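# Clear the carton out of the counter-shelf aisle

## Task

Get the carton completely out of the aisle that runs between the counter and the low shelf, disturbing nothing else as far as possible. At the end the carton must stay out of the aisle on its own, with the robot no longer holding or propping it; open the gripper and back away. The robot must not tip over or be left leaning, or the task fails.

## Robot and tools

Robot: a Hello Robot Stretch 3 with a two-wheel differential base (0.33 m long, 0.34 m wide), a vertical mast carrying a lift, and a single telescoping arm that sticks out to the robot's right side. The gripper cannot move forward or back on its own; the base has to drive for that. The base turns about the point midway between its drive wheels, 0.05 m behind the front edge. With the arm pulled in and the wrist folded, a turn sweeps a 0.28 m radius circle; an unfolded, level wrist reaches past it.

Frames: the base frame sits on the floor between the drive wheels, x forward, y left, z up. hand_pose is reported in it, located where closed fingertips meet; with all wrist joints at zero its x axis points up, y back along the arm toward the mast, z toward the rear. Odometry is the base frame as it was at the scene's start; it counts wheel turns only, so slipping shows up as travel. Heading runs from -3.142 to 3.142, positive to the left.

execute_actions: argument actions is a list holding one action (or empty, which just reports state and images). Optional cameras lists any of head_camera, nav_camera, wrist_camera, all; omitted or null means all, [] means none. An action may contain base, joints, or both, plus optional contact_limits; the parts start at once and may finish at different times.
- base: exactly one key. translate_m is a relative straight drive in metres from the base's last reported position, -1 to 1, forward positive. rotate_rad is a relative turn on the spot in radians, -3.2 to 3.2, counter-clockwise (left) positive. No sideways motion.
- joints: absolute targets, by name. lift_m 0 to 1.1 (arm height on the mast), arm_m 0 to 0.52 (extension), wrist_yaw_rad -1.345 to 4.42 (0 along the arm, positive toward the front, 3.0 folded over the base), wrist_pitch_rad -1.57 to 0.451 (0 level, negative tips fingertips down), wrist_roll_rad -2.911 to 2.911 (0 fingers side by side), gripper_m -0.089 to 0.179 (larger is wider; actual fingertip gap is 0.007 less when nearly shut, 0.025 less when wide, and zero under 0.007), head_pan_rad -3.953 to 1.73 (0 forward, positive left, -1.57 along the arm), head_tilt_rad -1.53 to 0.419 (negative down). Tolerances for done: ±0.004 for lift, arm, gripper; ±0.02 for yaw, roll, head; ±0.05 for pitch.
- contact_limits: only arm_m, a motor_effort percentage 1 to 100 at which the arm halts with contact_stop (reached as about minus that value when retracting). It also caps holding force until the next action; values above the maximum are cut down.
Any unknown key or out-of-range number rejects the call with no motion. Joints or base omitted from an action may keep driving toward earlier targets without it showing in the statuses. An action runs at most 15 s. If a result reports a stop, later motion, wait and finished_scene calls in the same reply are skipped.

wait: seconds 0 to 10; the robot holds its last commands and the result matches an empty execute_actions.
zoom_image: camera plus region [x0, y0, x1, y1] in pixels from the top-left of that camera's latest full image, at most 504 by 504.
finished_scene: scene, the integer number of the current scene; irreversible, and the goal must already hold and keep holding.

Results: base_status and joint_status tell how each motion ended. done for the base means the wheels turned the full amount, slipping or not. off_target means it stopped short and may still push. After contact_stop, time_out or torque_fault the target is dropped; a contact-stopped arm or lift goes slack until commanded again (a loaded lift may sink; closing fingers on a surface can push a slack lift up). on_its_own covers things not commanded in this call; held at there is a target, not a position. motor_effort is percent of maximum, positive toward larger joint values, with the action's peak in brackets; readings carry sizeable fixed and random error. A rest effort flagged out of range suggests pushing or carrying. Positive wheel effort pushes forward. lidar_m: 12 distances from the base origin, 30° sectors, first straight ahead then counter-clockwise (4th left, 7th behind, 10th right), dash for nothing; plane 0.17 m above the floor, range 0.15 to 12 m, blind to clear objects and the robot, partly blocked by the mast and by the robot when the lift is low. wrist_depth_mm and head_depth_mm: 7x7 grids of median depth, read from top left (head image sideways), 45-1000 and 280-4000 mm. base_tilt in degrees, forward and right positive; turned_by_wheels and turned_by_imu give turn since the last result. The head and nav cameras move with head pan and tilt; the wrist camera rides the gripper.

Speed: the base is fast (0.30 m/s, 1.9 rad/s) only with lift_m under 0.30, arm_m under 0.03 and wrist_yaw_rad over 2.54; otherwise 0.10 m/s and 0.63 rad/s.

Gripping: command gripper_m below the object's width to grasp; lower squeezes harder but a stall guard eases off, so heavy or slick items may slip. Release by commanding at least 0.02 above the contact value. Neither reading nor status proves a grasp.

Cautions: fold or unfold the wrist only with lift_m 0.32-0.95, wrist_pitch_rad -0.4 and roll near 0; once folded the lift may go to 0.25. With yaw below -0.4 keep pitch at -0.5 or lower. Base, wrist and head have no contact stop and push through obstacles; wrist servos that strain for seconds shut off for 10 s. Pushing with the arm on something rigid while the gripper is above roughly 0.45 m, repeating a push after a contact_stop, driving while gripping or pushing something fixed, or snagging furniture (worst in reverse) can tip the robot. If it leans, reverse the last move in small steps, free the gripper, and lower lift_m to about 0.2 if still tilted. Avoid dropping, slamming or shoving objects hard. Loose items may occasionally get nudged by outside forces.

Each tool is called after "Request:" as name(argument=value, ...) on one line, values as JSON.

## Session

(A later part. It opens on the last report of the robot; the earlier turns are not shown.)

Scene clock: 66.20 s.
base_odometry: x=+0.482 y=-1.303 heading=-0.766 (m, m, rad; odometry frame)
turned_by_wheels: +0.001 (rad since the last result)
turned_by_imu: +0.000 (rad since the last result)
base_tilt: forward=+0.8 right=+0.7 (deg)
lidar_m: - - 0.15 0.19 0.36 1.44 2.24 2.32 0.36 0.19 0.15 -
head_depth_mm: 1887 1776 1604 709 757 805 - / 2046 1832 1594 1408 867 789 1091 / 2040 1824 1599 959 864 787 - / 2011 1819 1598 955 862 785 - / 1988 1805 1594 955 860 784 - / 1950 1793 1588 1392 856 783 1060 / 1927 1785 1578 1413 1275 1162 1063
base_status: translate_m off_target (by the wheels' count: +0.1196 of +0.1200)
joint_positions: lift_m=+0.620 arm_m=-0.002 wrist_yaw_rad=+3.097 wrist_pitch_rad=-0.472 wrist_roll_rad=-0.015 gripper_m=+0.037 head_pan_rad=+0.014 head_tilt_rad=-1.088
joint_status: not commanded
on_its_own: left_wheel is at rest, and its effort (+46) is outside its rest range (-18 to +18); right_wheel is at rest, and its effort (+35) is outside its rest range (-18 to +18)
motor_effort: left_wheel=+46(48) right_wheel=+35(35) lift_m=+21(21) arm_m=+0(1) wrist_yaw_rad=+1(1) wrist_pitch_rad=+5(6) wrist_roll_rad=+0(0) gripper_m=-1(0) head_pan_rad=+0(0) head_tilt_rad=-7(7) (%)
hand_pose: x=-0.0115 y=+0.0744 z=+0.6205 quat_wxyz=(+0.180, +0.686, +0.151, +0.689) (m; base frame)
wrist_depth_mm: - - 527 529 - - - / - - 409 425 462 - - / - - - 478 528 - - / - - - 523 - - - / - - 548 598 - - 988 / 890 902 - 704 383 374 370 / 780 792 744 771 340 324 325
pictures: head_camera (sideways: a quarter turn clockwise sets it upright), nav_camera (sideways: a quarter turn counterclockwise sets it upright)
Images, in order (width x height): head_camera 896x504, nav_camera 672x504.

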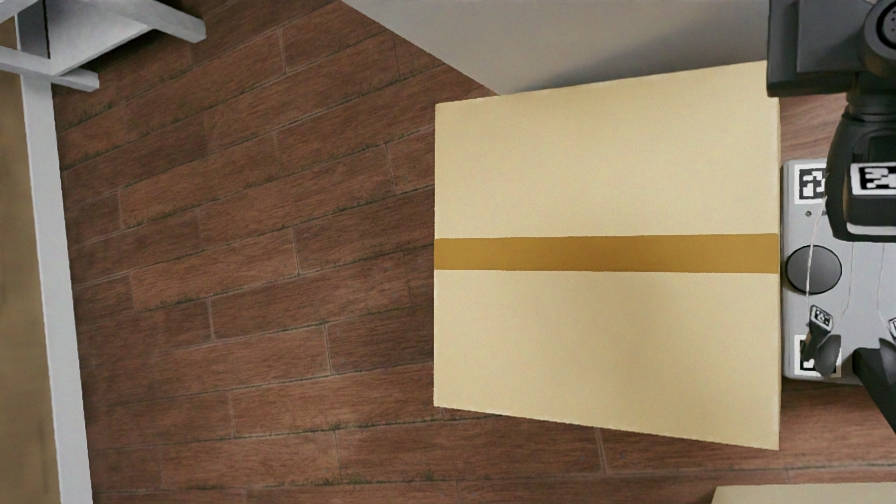

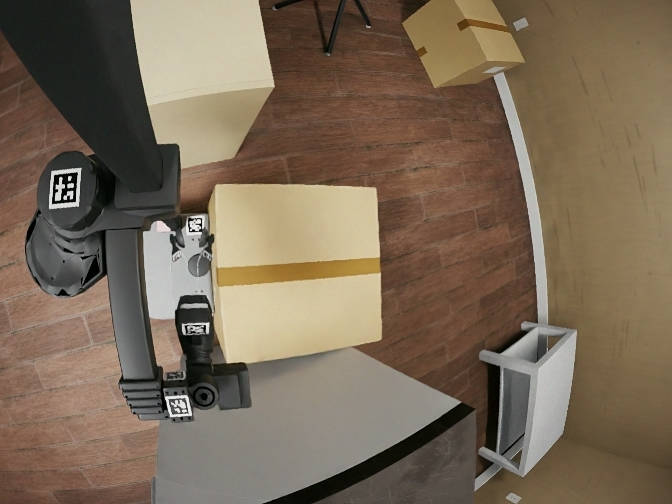

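Request:
execute_actions(actions=[{"base":{"translate_m":-0.08},"joints":{"lift_m":0.93,"wrist_pitch_rad":-0.4}}], cameras=[])

Request:
execute_actions(actions=[{"base":{"rotate_rad":0.45},"joints":{"wrist_yaw_rad":1.7}}], cameras=[])

Request:
execute_actions(actions=[{"base":{"translate_m":-0.2},"joints":{"lift_m":1.09,"wrist_pitch_rad":0}}])

Scene clock: 76.10 s.
base_odometry: x=+0.424 y=-1.248 heading=-0.766 (m, m, rad; odometry frame)
turned_by_wheels: +0.000 (rad since the last result)
turned_by_imu: +0.000 (rad since the last result)
base_tilt: forward=+0.7 right=+0.7 (deg)
lidar_m: - 0.15 0.18 0.35 0.35 1.38 2.16 2.24 2.38 0.34 0.18 0.15
head_depth_mm: 1902 1796 739 736 792 863 942 / 2056 1812 1600 941 875 822 1094 / 2038 1816 1609 953 864 819 1124 / 2062 1808 1593 951 860 814 - / 2011 1803 1595 952 862 815 - / 1993 1792 1578 978 858 812 1100 / 1982 1792 1572 1414 1272 1151 1083
base_status: done
joint_positions: lift_m=+0.930 arm_m=-0.002 wrist_yaw_rad=+3.097 wrist_pitch_rad=-0.419 wrist_roll_rad=-0.015 gripper_m=+0.037 head_pan_rad=+0.014 head_tilt_rad=-1.088
joint_status: all done
motor_effort: left_wheel=-1(42) right_wheel=-1(33) lift_m=+21(21) arm_m=-1(1) wrist_yaw_rad=+1(0) wrist_pitch_rad=+8(13) wrist_roll_rad=+0(0) gripper_m=+0(2) head_pan_rad=+0(1) head_tilt_rad=-7(7) (%)
hand_pose: x=-0.0111 y=+0.0814 z=+0.9423 quat_wxyz=(+0.162, +0.689, +0.133, +0.694) (m; base frame)
wrist_depth_mm: - - - - - - - / - - - - - - - / - - - 994 - - - / - - - 807 - - - / - - - 642 686 - - / - - - 624 729 - - / - - - 736 841 - -
pictures: none
No camera images: the call's "cameras" was empty. Leave "cameras" out to get every camera's image.

Scene clock: 78.03 s.
base_odometry: x=+0.424 y=-1.248 heading=-0.316 (m, m, rad; odometry frame)
turned_by_wheels: +0.450 (rad since the last result)
turned_by_imu: +0.456 (rad since the last result)
base_tilt: forward=+0.9 right=+0.7 (deg)
lidar_m: 0.15 0.17 0.35 0.35 1.43 1.54 2.24 2.49 0.34 0.20 0.15 -
head_depth_mm: 1979 1821 1601 1458 869 779 862 / 2011 1813 1603 990 863 791 1058 / 2028 1816 1589 956 864 798 1091 / 2048 1802 1598 972 862 818 - / 1999 1788 1586 1423 871 1131 - / 1536 1754 1578 1411 1264 1166 1087 / 1548 1759 1580 1403 880 999 1074
base_status: done
joint_positions: lift_m=+0.930 arm_m=-0.002 wrist_yaw_rad=+1.703 wrist_pitch_rad=-0.419 wrist_roll_rad=-0.015 gripper_m=+0.037 head_pan_rad=+0.014 head_tilt_rad=-1.088
joint_status: all done
motor_effort: left_wheel=-2(6) right_wheel=+2(6) lift_m=+21(21) arm_m=-1(1) wrist_yaw_rad=-3(4) wrist_pitch_rad=+8(8) wrist_roll_rad=+0(0) gripper_m=-1(1) head_pan_rad=+0(1) head_tilt_rad=-7(7) (%)
hand_pose: x=+0.2010 y=-0.1132 z=+0.9423 quat_wxyz=(+0.569, +0.614, -0.341, +0.428) (m; base frame)
wrist_depth_mm: - - - - - - - / - - - - - - - / - - - - - - - / - - - - - - - / - - - - - - - / 563 - - 784 - - - / 505 596 - 684 663 - -
pictures: none
No camera images: the call's "cameras" was empty. Leave "cameras" out to get every camera's image.

Scene clock: 81.10 s.
base_odometry: x=+0.234 y=-1.185 heading=-0.316 (m, m, rad; odometry frame)
turned_by_wheels: +0.000 (rad since the last result)
turned_by_imu: -0.001 (rad since the last result)
base_tilt: forward=+0.9 right=+0.8 (deg)
lidar_m: 0.32 0.41 0.42 1.66 1.38 1.98 2.04 2.43 2.11 0.30 0.33 0.31
head_depth_mm: 2061 1830 1618 960 892 912 898 / 2113 1821 1601 960 877 1151 1083 / 2105 1821 1070 956 899 1176 1106 / 2085 1818 1542 953 990 1172 - / 2010 1800 1591 971 1228 1170 - / 1715 1799 1590 1391 1263 1165 1089 / 1736 1788 1567 902 1015 1152 1070
base_status: done
joint_positions: lift_m=+1.090 arm_m=-0.002 wrist_yaw_rad=+1.703 wrist_pitch_rad=-0.021 wrist_roll_rad=-0.015 gripper_m=+0.037 head_pan_rad=+0.014 head_tilt_rad=-1.088
joint_status: all done
motor_effort: left_wheel=-2(6) right_wheel=+2(3) lift_m=+21(22) arm_m=+0(1) wrist_yaw_rad=-3(3) wrist_pitch_rad=+9(7) wrist_roll_rad=+0(0) gripper_m=-1(0) head_pan_rad=+1(1) head_tilt_rad=-7(7) (%)
hand_pose: x=+0.2321 y=-0.1090 z=+1.1990 quat_wxyz=(+0.475, +0.533, -0.456, +0.531) (m; base frame)
wrist_depth_mm: - - - - - - - / - - - - - - - / - - - - - - - / - - - - - - - / - - - - - - - / - - - - - - - / - - - - - - -
pictures: head_camera (sideways: a quarter turn clockwise sets it upright), nav_camera (sideways: a quarter turn counterclockwise sets it upright), wrist_camera
Images, in order (width x height): head_camera 896x504, nav_camera 672x504, wrist_camera 644x364.

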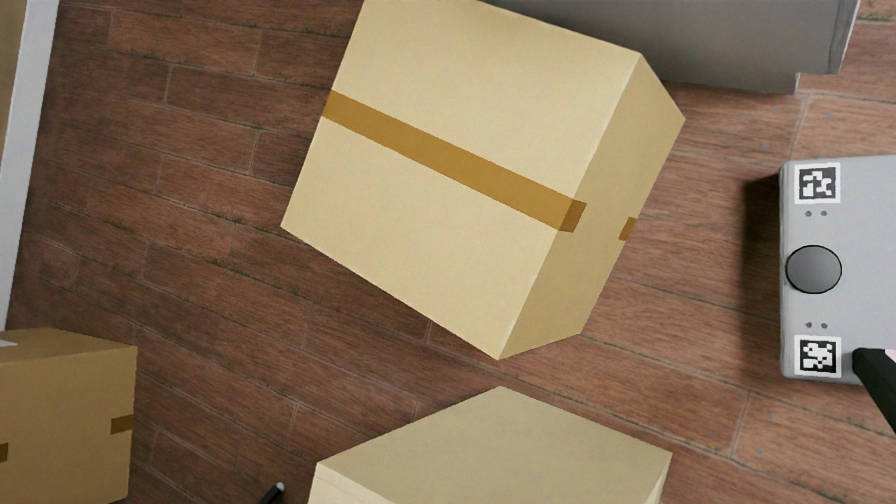

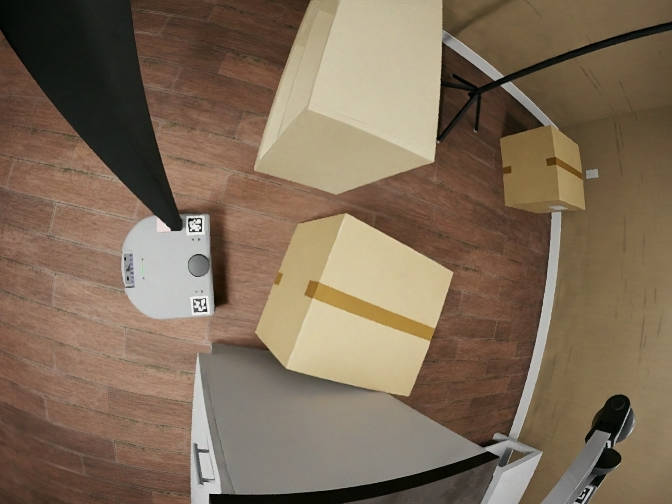

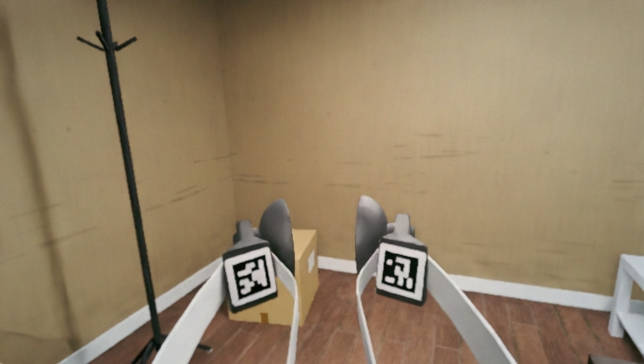

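Request:
execute_actions(actions=[{"base":{"rotate_rad":-0.7},"joints":{"arm_m":0.3}}], cameras=["nav_camera"])

Request:
execute_actions(actions=[{"base":{"translate_m":0.18}}], cameras=[])

Request:
execute_actions(actions=[{"base":{"rotate_rad":0.5}}], cameras=["head_camera"])

Request:
execute_actions(actions=[{"base":{"translate_m":0.14}}], cameras=["nav_camera","head_camera"])

Scene clock: 91.27 s.
base_odometry: x=+0.234 y=-1.185 heading=-1.016 (m, m, rad; odometry frame)
turned_by_wheels: -0.700 (rad since the last result)
turned_by_imu: -0.709 (rad since the last result)
base_tilt: forward=+0.8 right=+0.7 (deg)
lidar_m: 0.31 0.31 0.36 0.42 1.01 1.28 1.36 2.05 2.04 2.15 0.29 0.31
head_depth_mm: 609 525 469 505 596 1163 1083 / 608 524 532 624 762 1146 1085 / 605 561 669 819 1072 1173 1103 / 639 715 898 956 979 1174 - / 2079 1794 1068 950 898 1170 - / 2066 1795 1065 949 884 1151 1089 / 2071 1783 1580 947 867 1151 1071
base_status: done
joint_positions: lift_m=+1.090 arm_m=+0.300 wrist_yaw_rad=+1.701 wrist_pitch_rad=-0.021 wrist_roll_rad=-0.015 gripper_m=+0.037 head_pan_rad=+0.014 head_tilt_rad=-1.088
joint_status: all done
motor_effort: left_wheel=+1(5) right_wheel=-2(5) lift_m=+21(21) arm_m=+4(4) wrist_yaw_rad=-1(3) wrist_pitch_rad=+8(9) wrist_roll_rad=+0(0) gripper_m=+0(1) head_pan_rad=+1(0) head_tilt_rad=-7(7) (%)
hand_pose: x=+0.2322 y=-0.4114 z=+1.1990 quat_wxyz=(+0.476, +0.532, -0.457, +0.531) (m; base frame)
wrist_depth_mm: - - - - - - - / - - - - - - - / - - - - - - - / - - - - - - - / - - - - - 919 880 / - - 714 683 631 669 644 / - - 536 533 523 523 497
pictures: nav_camera (sideways: a quarter turn counterclockwise sets it upright)
Images, in order (width x height): nav_camera 672x504.

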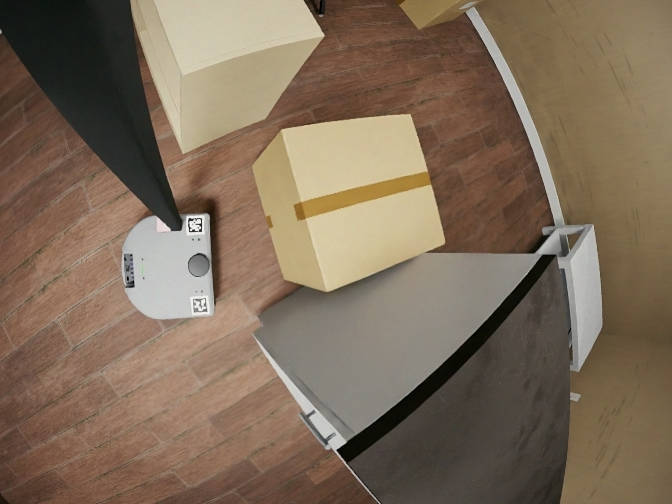

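Scene clock: 94.47 s.
base_odometry: x=+0.329 y=-1.338 heading=-1.016 (m, m, rad; odometry frame)
turned_by_wheels: +0.000 (rad since the last result)
turned_by_imu: +0.001 (rad since the last result)
base_tilt: forward=+0.9 right=+0.8 (deg)
lidar_m: 0.15 0.15 0.16 0.28 0.48 1.44 1.52 2.17 2.66 0.22 0.21 0.16
head_depth_mm: 1959 524 460 411 417 502 672 / 1945 523 459 443 539 689 1046 / 1886 521 483 583 762 1086 1107 / 1919 542 636 853 864 922 - / 2036 1805 1587 951 860 813 - / 2044 1790 1579 949 857 801 1082 / 1983 1788 1579 950 854 789 1061
base_status: done
joint_positions: lift_m=+1.090 arm_m=+0.300 wrist_yaw_rad=+1.701 wrist_pitch_rad=-0.021 wrist_roll_rad=-0.015 gripper_m=+0.037 head_pan_rad=+0.014 head_tilt_rad=-1.088
joint_status: not commanded
motor_effort: left_wheel=+1(5) right_wheel=-3(3) lift_m=+21(21) arm_m=+4(4) wrist_yaw_rad=-1(1) wrist_pitch_rad=+9(9) wrist_roll_rad=+0(0) gripper_m=+0(1) head_pan_rad=-1(1) head_tilt_rad=-7(7) (%)
hand_pose: x=+0.2322 y=-0.4114 z=+1.1990 quat_wxyz=(+0.476, +0.532, -0.457, +0.531) (m; base frame)
wrist_depth_mm: - - - - - - - / - - - - - - - / - - - - - - - / - - - - - - - / - - - - - - 915 / - - - - 646 664 646 / - 562 550 524 526 517 506
pictures: none
No camera images: the call's "cameras" was empty. Leave "cameras" out to get every camera's image.

Scene clock: 96.20 s.
base_odometry: x=+0.329 y=-1.338 heading=-0.516 (m, m, rad; odometry frame)
turned_by_wheels: +0.500 (rad since the last result)
turned_by_imu: +0.507 (rad since the last result)
base_tilt: forward=+0.8 right=+0.7 (deg)
lidar_m: 0.15 0.15 0.27 0.48 1.44 1.50 2.17 2.67 0.22 0.21 0.16 0.15
head_depth_mm: 2025 1839 1586 621 600 582 567 / 2013 1809 1605 947 866 851 818 / 2035 1823 1586 956 862 809 1105 / 2038 1795 1595 956 862 818 - / 2053 1798 1582 954 861 1066 - / 2026 1791 1575 951 860 1125 1088 / 2047 1801 1592 1403 868 1146 1072
base_status: done
joint_positions: lift_m=+1.090 arm_m=+0.300 wrist_yaw_rad=+1.701 wrist_pitch_rad=-0.021 wrist_roll_rad=-0.015 gripper_m=+0.037 head_pan_rad=+0.014 head_tilt_rad=-1.088
joint_status: not commanded
motor_effort: left_wheel=-2(6) right_wheel=+2(6) lift_m=+21(21) arm_m=+4(4) wrist_yaw_rad=-1(1) wrist_pitch_rad=+9(9) wrist_roll_rad=+0(0) gripper_m=-1(1) head_pan_rad=+0(1) head_tilt_rad=-7(7) (%)
hand_pose: x=+0.2322 y=-0.4115 z=+1.1990 quat_wxyz=(+0.476, +0.532, -0.457, +0.531) (m; base frame)
wrist_depth_mm: - - - - - - - / - - - - - - - / - - - - - - - / - - - - - - - / - - - - - - - / - - - - - - - / - - - - - - -
pictures: head_camera (sideways: a quarter turn clockwise sets it upright)
Images, in order (width x height): head_camera 896x504.

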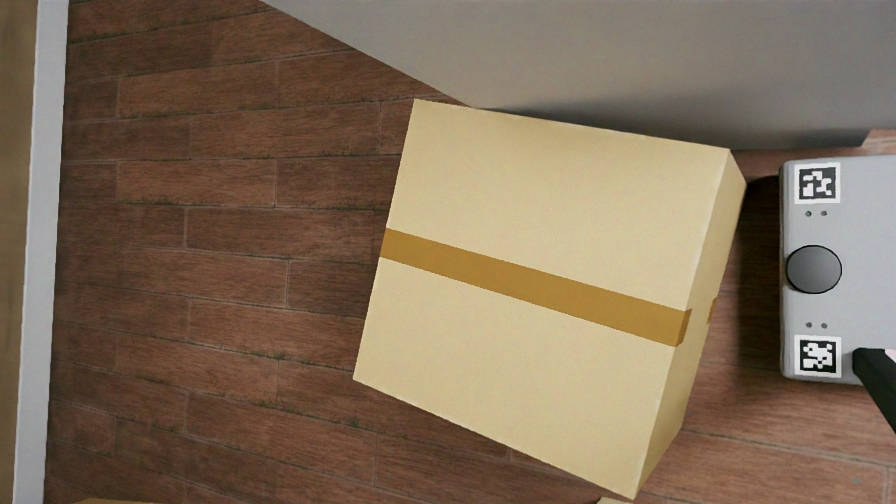

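Scene clock: 99.03 s.
base_odometry: x=+0.450 y=-1.407 heading=-0.517 (m, m, rad; odometry frame)
turned_by_wheels: -0.001 (rad since the last result)
turned_by_imu: -0.182 (rad since the last result)
base_tilt: forward=+0.8 right=+1.0 (deg)
lidar_m: - - 0.15 0.20 0.48 1.51 2.27 2.28 0.23 0.21 0.15 -
head_depth_mm: 1864 1760 483 481 506 535 568 / 2015 1824 1600 673 708 766 831 / 2011 1821 1599 1405 876 787 1048 / 2010 1805 1590 952 863 785 - / 1970 1798 1583 951 861 783 - / 1954 1790 1579 951 859 781 1064 / 1927 1793 1577 1394 858 782 1061
base_status: translate_m off_target (by the wheels' count: +0.1398 of +0.1400)
joint_positions: lift_m=+1.090 arm_m=+0.300 wrist_yaw_rad=+1.701 wrist_pitch_rad=-0.021 wrist_roll_rad=-0.015 gripper_m=+0.037 head_pan_rad=+0.014 head_tilt_rad=-1.088
joint_status: not commanded
on_its_own: right_wheel is at rest, and its effort (+43) is outside its rest range (-18 to +18)
motor_effort: left_wheel=+6(8) right_wheel=+43(59) lift_m=+21(21) arm_m=+4(3) wrist_yaw_rad=-1(1) wrist_pitch_rad=+9(8) wrist_roll_rad=+0(0) gripper_m=+0(0) head_pan_rad=+1(0) head_tilt_rad=-7(7) (%)
hand_pose: x=+0.2322 y=-0.4115 z=+1.1990 quat_wxyz=(+0.476, +0.532, -0.457, +0.531) (m; base frame)
wrist_depth_mm: - - - - - - - / - - - - - - - / - - - - - - - / - - - - - - - / - - - - - - - / - - - - - - - / - - - - - - -
pictures: head_camera (sideways: a quarter turn clockwise sets it upright), nav_camera (sideways: a quarter turn counterclockwise sets it upright)
Images, in order (width x height): head_camera 896x504, nav_camera 672x504.

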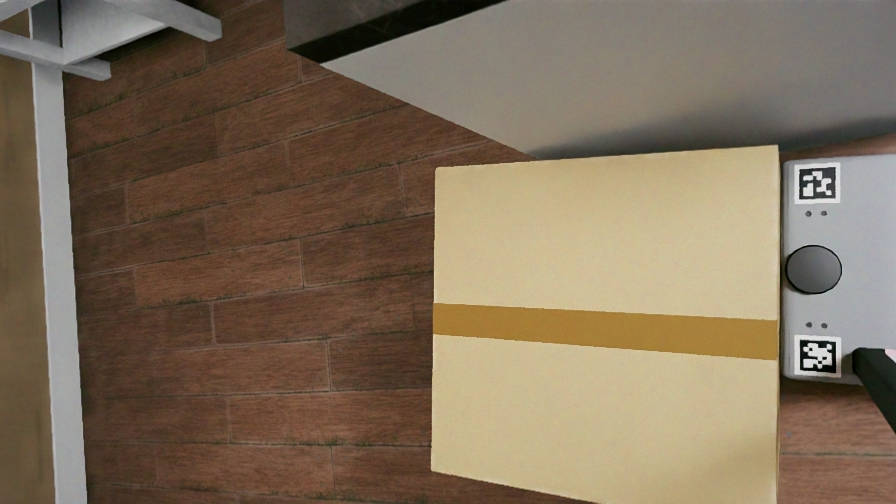

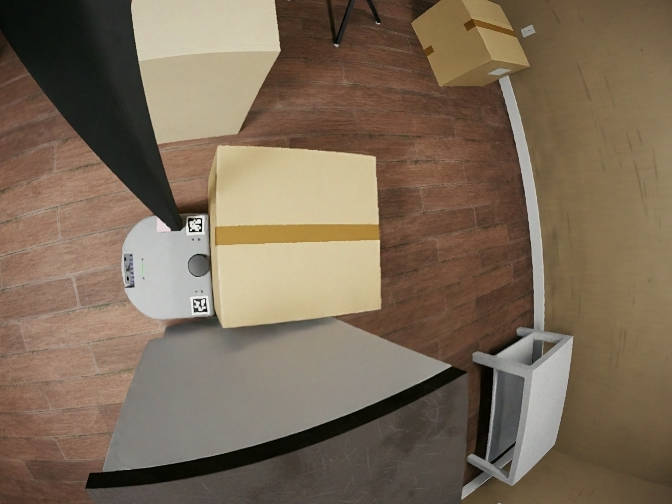

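The carton has turned slightly, so I'll keep pushing from this off-centre spot.

Request:
execute_actions(actions=[{"base":{"translate_m":0.15}}], cameras=["nav_camera","head_camera"])

Scene clock: 103.10 s.
base_odometry: x=+0.580 y=-1.481 heading=-0.516 (m, m, rad; odometry frame)
turned_by_wheels: +0.001 (rad since the last result)
turned_by_imu: +0.050 (rad since the last result)
base_tilt: forward=+0.8 right=+0.8 (deg)
lidar_m: - - 0.15 0.19 0.50 1.63 2.41 0.30 0.21 0.20 0.15 -
head_depth_mm: 1863 1827 1605 1435 492 508 525 / 1957 1808 1606 1429 1291 732 772 / 1922 1815 1598 1407 878 790 1043 / 1908 1822 1593 952 864 789 - / 1899 1800 1586 953 860 785 - / 1877 1798 1588 951 860 783 1063 / 1872 1793 1583 1396 855 784 1059
base_status: translate_m off_target (by the wheels' count: +0.1497 of +0.1500)
joint_positions: lift_m=+1.090 arm_m=+0.300 wrist_yaw_rad=+1.701 wrist_pitch_rad=-0.021 wrist_roll_rad=-0.015 gripper_m=+0.037 head_pan_rad=+0.014 head_tilt_rad=-1.088
joint_status: not commanded
on_its_own: left_wheel is at rest, and its effort (+45) is outside its rest range (-18 to +18)
motor_effort: left_wheel=+45(45) right_wheel=+17(56) lift_m=+21(21) arm_m=+3(4) wrist_yaw_rad=-1(1) wrist_pitch_rad=+9(9) wrist_roll_rad=+0(0) gripper_m=+0(0) head_pan_rad=+0(0) head_tilt_rad=-7(7) (%)
hand_pose: x=+0.2322 y=-0.4115 z=+1.1990 quat_wxyz=(+0.476, +0.532, -0.457, +0.531) (m; base frame)
wrist_depth_mm: - - - - - - - / - - - - - - - / - - - - - - - / - - - - - - - / - - - - - - - / - - - - - - - / - - - - - - -
pictures: head_camera (sideways: a quarter turn clockwise sets it upright), nav_camera (sideways: a quarter turn counterclockwise sets it upright)
Images, in order (width x height): head_camera 896x504, nav_camera 672x504.

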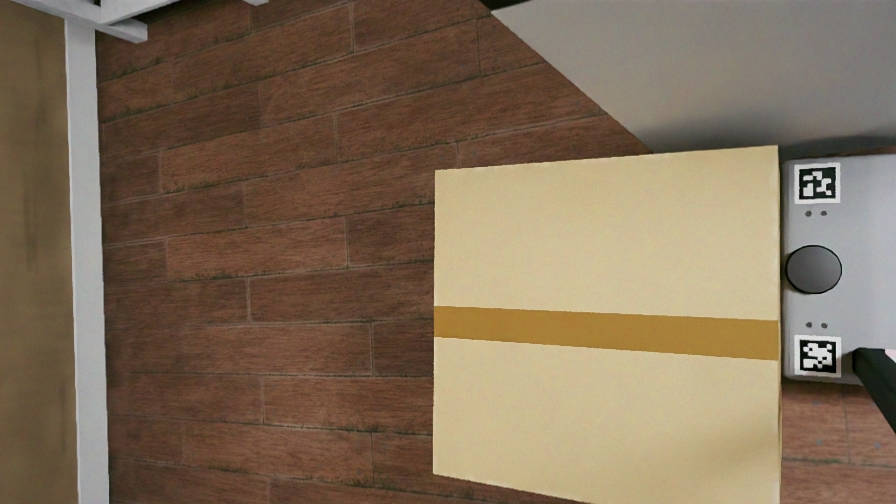

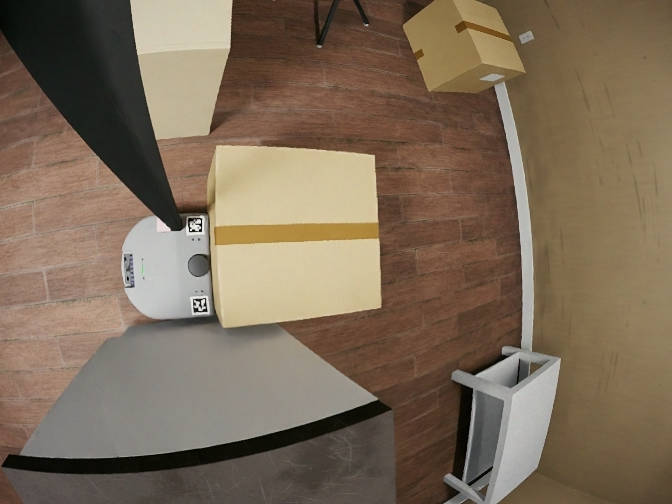

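Request:
execute_actions(actions=[{"base":{"translate_m":0.45}}], cameras=["nav_camera"])

Scene clock: 112.37 s.
base_odometry: x=+0.971 y=-1.703 heading=-0.515 (m, m, rad; odometry frame)
turned_by_wheels: +0.001 (rad since the last result)
turned_by_imu: +0.172 (rad since the last result)
base_tilt: forward=+0.7 right=+0.9 (deg)
lidar_m: - - 0.15 0.19 0.65 0.76 0.59 0.30 0.35 1.33 2.16 -
head_depth_mm: 1442 1728 1609 1435 1292 1177 1085 / 1468 1722 1609 1431 1291 1178 1081 / 1480 1717 1610 1411 874 788 1042 / 1502 1735 1591 956 863 786 - / 1511 1737 1583 953 860 783 - / 1530 1749 1588 950 861 783 1061 / 1547 1767 1580 1392 855 782 1059
base_status: translate_m off_target (by the wheels' count: +0.4497 of +0.4500)
joint_positions: lift_m=+1.090 arm_m=+0.300 wrist_yaw_rad=+1.701 wrist_pitch_rad=-0.021 wrist_roll_rad=-0.015 gripper_m=+0.037 head_pan_rad=+0.014 head_tilt_rad=-1.088
joint_status: not commanded
on_its_own: left_wheel is at rest, and its effort (+45) is outside its rest range (-18 to +18)
motor_effort: left_wheel=+45(45) right_wheel=+17(43) lift_m=+21(21) arm_m=+4(3) wrist_yaw_rad=-1(1) wrist_pitch_rad=+9(9) wrist_roll_rad=+0(0) gripper_m=+0(0) head_pan_rad=+0(1) head_tilt_rad=-7(7) (%)
hand_pose: x=+0.2322 y=-0.4115 z=+1.1990 quat_wxyz=(+0.476, +0.532, -0.457, +0.531) (m; base frame)
wrist_depth_mm: - - - - - - - / - - - - - - - / - - - - - - - / - - - - - - - / - - - - - - - / - - - - - - - / - - - - - - -
pictures: nav_camera (sideways: a quarter turn counterclockwise sets it upright)
Images, in order (width x height): nav_camera 672x504.

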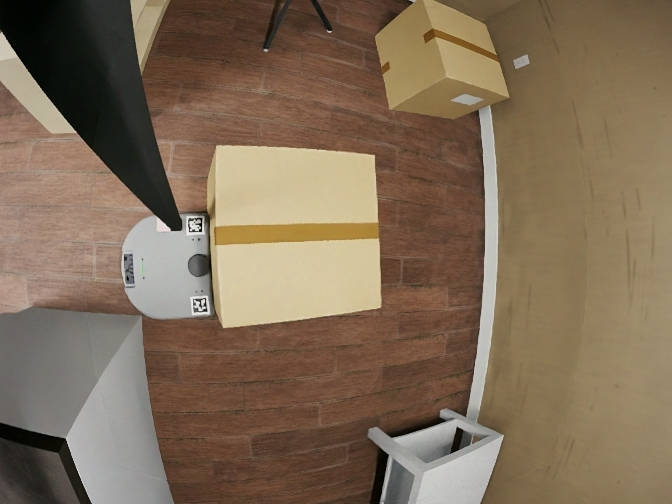

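The carton is out. I'll angle the robot's tail away from the counter and back off.

Request:
execute_actions(actions=[{"base":{"translate_m":-0.04}}], cameras=[])

Request:
execute_actions(actions=[{"base":{"rotate_rad":-0.24}}], cameras=[])

Request:
execute_actions(actions=[{"base":{"translate_m":-0.8},"joints":{"arm_m":0}}], cameras=["nav_camera"])

Scene clock: 117.90 s.
base_odometry: x=+0.937 y=-1.683 heading=-0.515 (m, m, rad; odometry frame)
turned_by_wheels: +0.000 (rad since the last result)
turned_by_imu: +0.000 (rad since the last result)
base_tilt: forward=+0.9 right=+0.9 (deg)
lidar_m: - - 0.15 1.13 0.66 0.77 0.58 0.27 0.28 1.08 0.15 -
head_depth_mm: 1494 1733 1610 1434 1290 1178 1080 / 1499 1744 1596 1436 1293 1174 1085 / 1518 1752 1593 1389 876 799 1108 / 1533 1738 1586 953 862 794 - / 1551 1746 1584 949 860 795 - / 1563 1766 1592 951 859 792 1088 / 1588 1762 1581 979 857 790 1071
base_status: done
joint_positions: lift_m=+1.090 arm_m=+0.300 wrist_yaw_rad=+1.701 wrist_pitch_rad=-0.021 wrist_roll_rad=-0.015 gripper_m=+0.037 head_pan_rad=+0.014 head_tilt_rad=-1.088
joint_status: not commanded
motor_effort: left_wheel=-1(40) right_wheel=+1(17) lift_m=+21(21) arm_m=+4(4) wrist_yaw_rad=-1(1) wrist_pitch_rad=+9(9) wrist_roll_rad=+0(0) gripper_m=-1(0) head_pan_rad=-1(0) head_tilt_rad=-7(7) (%)
hand_pose: x=+0.2322 y=-0.4115 z=+1.1990 quat_wxyz=(+0.476, +0.532, -0.457, +0.531) (m; base frame)
wrist_depth_mm: - - - - - - - / - - - - - - - / - - - - - - - / - - - - - - - / - - - - - - - / - - - - - - - / - - - - - - -
pictures: none
No camera images: the call's "cameras" was empty. Leave "cameras" out to get every camera's image.

Scene clock: 119.20 s.
base_odometry: x=+0.937 y=-1.683 heading=-0.755 (m, m, rad; odometry frame)
turned_by_wheels: -0.240 (rad since the last result)
turned_by_imu: -0.243 (rad since the last result)
base_tilt: forward=+0.8 right=+0.7 (deg)
lidar_m: - - 0.15 0.18 0.57 0.61 2.78 0.34 0.27 0.45 0.17 0.15
head_depth_mm: 1632 1753 1612 1431 1290 1174 1083 / 1609 1804 1603 1430 1293 1176 1081 / 1581 1777 1591 1418 1288 1146 1104 / 1552 1766 1584 984 863 807 - / 1524 1734 1588 952 862 796 - / 1504 1725 1589 949 861 782 1061 / 1472 1716 1577 945 858 784 1045
base_status: done
joint_positions: lift_m=+1.090 arm_m=+0.300 wrist_yaw_rad=+1.701 wrist_pitch_rad=-0.021 wrist_roll_rad=-0.015 gripper_m=+0.037 head_pan_rad=+0.014 head_tilt_rad=-1.088
joint_status: not commanded
motor_effort: left_wheel=+3(5) right_wheel=-2(8) lift_m=+21(21) arm_m=+4(4) wrist_yaw_rad=-1(1) wrist_pitch_rad=+9(9) wrist_roll_rad=+0(0) gripper_m=+0(1) head_pan_rad=+0(1) head_tilt_rad=-7(7) (%)
hand_pose: x=+0.2322 y=-0.4115 z=+1.1990 quat_wxyz=(+0.476, +0.532, -0.457, +0.531) (m; base frame)
wrist_depth_mm: - - - - - - - / - - - - - - - / - - - - - - - / - - - - - - - / - - - - - - - / - - - - - - - / - - - - - - -
pictures: none
No camera images: the call's "cameras" was empty. Leave "cameras" out to get every camera's image.

Scene clock: 128.27 s.
base_odometry: x=+0.354 y=-1.135 heading=-0.755 (m, m, rad; odometry frame)
turned_by_wheels: +0.000 (rad since the last result)
turned_by_imu: -0.002 (rad since the last result)
base_tilt: forward=+0.8 right=+0.8 (deg)
lidar_m: 0.87 0.87 0.40 0.39 1.57 1.26 1.98 2.05 2.32 0.37 0.32 0.40
head_depth_mm: 1913 646 682 721 766 844 1088 / 2085 1824 922 974 1060 1145 1084 / 2109 1818 1573 1419 1290 1174 1107 / 2090 1215 1318 1423 1286 1175 - / 2077 1215 1258 1413 1284 1174 - / 2063 1210 1205 1417 1276 1166 1086 / 2063 1696 1561 1406 1271 1147 1075
base_status: done
joint_positions: lift_m=+1.090 arm_m=+0.000 wrist_yaw_rad=+1.701 wrist_pitch_rad=-0.021 wrist_roll_rad=-0.015 gripper_m=+0.037 head_pan_rad=+0.014 head_tilt_rad=-1.088
joint_status: all done
motor_effort: left_wheel=+2(2) right_wheel=-2(7) lift_m=+21(21) arm_m=-3(3) wrist_yaw_rad=-1(1) wrist_pitch_rad=+9(9) wrist_roll_rad=+0(0) gripper_m=+0(0) head_pan_rad=+0(0) head_tilt_rad=-7(7) (%)
hand_pose: x=+0.2322 y=-0.1122 z=+1.1990 quat_wxyz=(+0.476, +0.532, -0.457, +0.531) (m; base frame)
wrist_depth_mm: - - - - - - - / - - - - - - - / - - - - - - - / - - - - - - - / - - - - - - - / - - - - - - - / - - - - - 519 519
pictures: nav_camera (sideways: a quarter turn counterclockwise sets it upright)
Images, in order (width x height): nav_camera 672x504.

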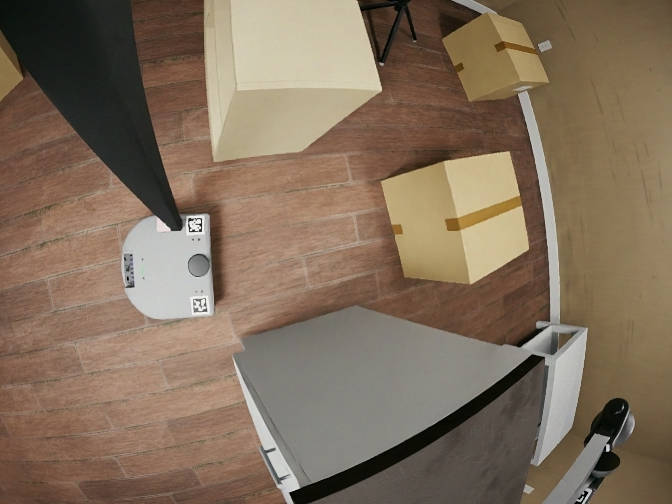

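Request:
finished_scene(scene=2)

The scene is finished: the task was done.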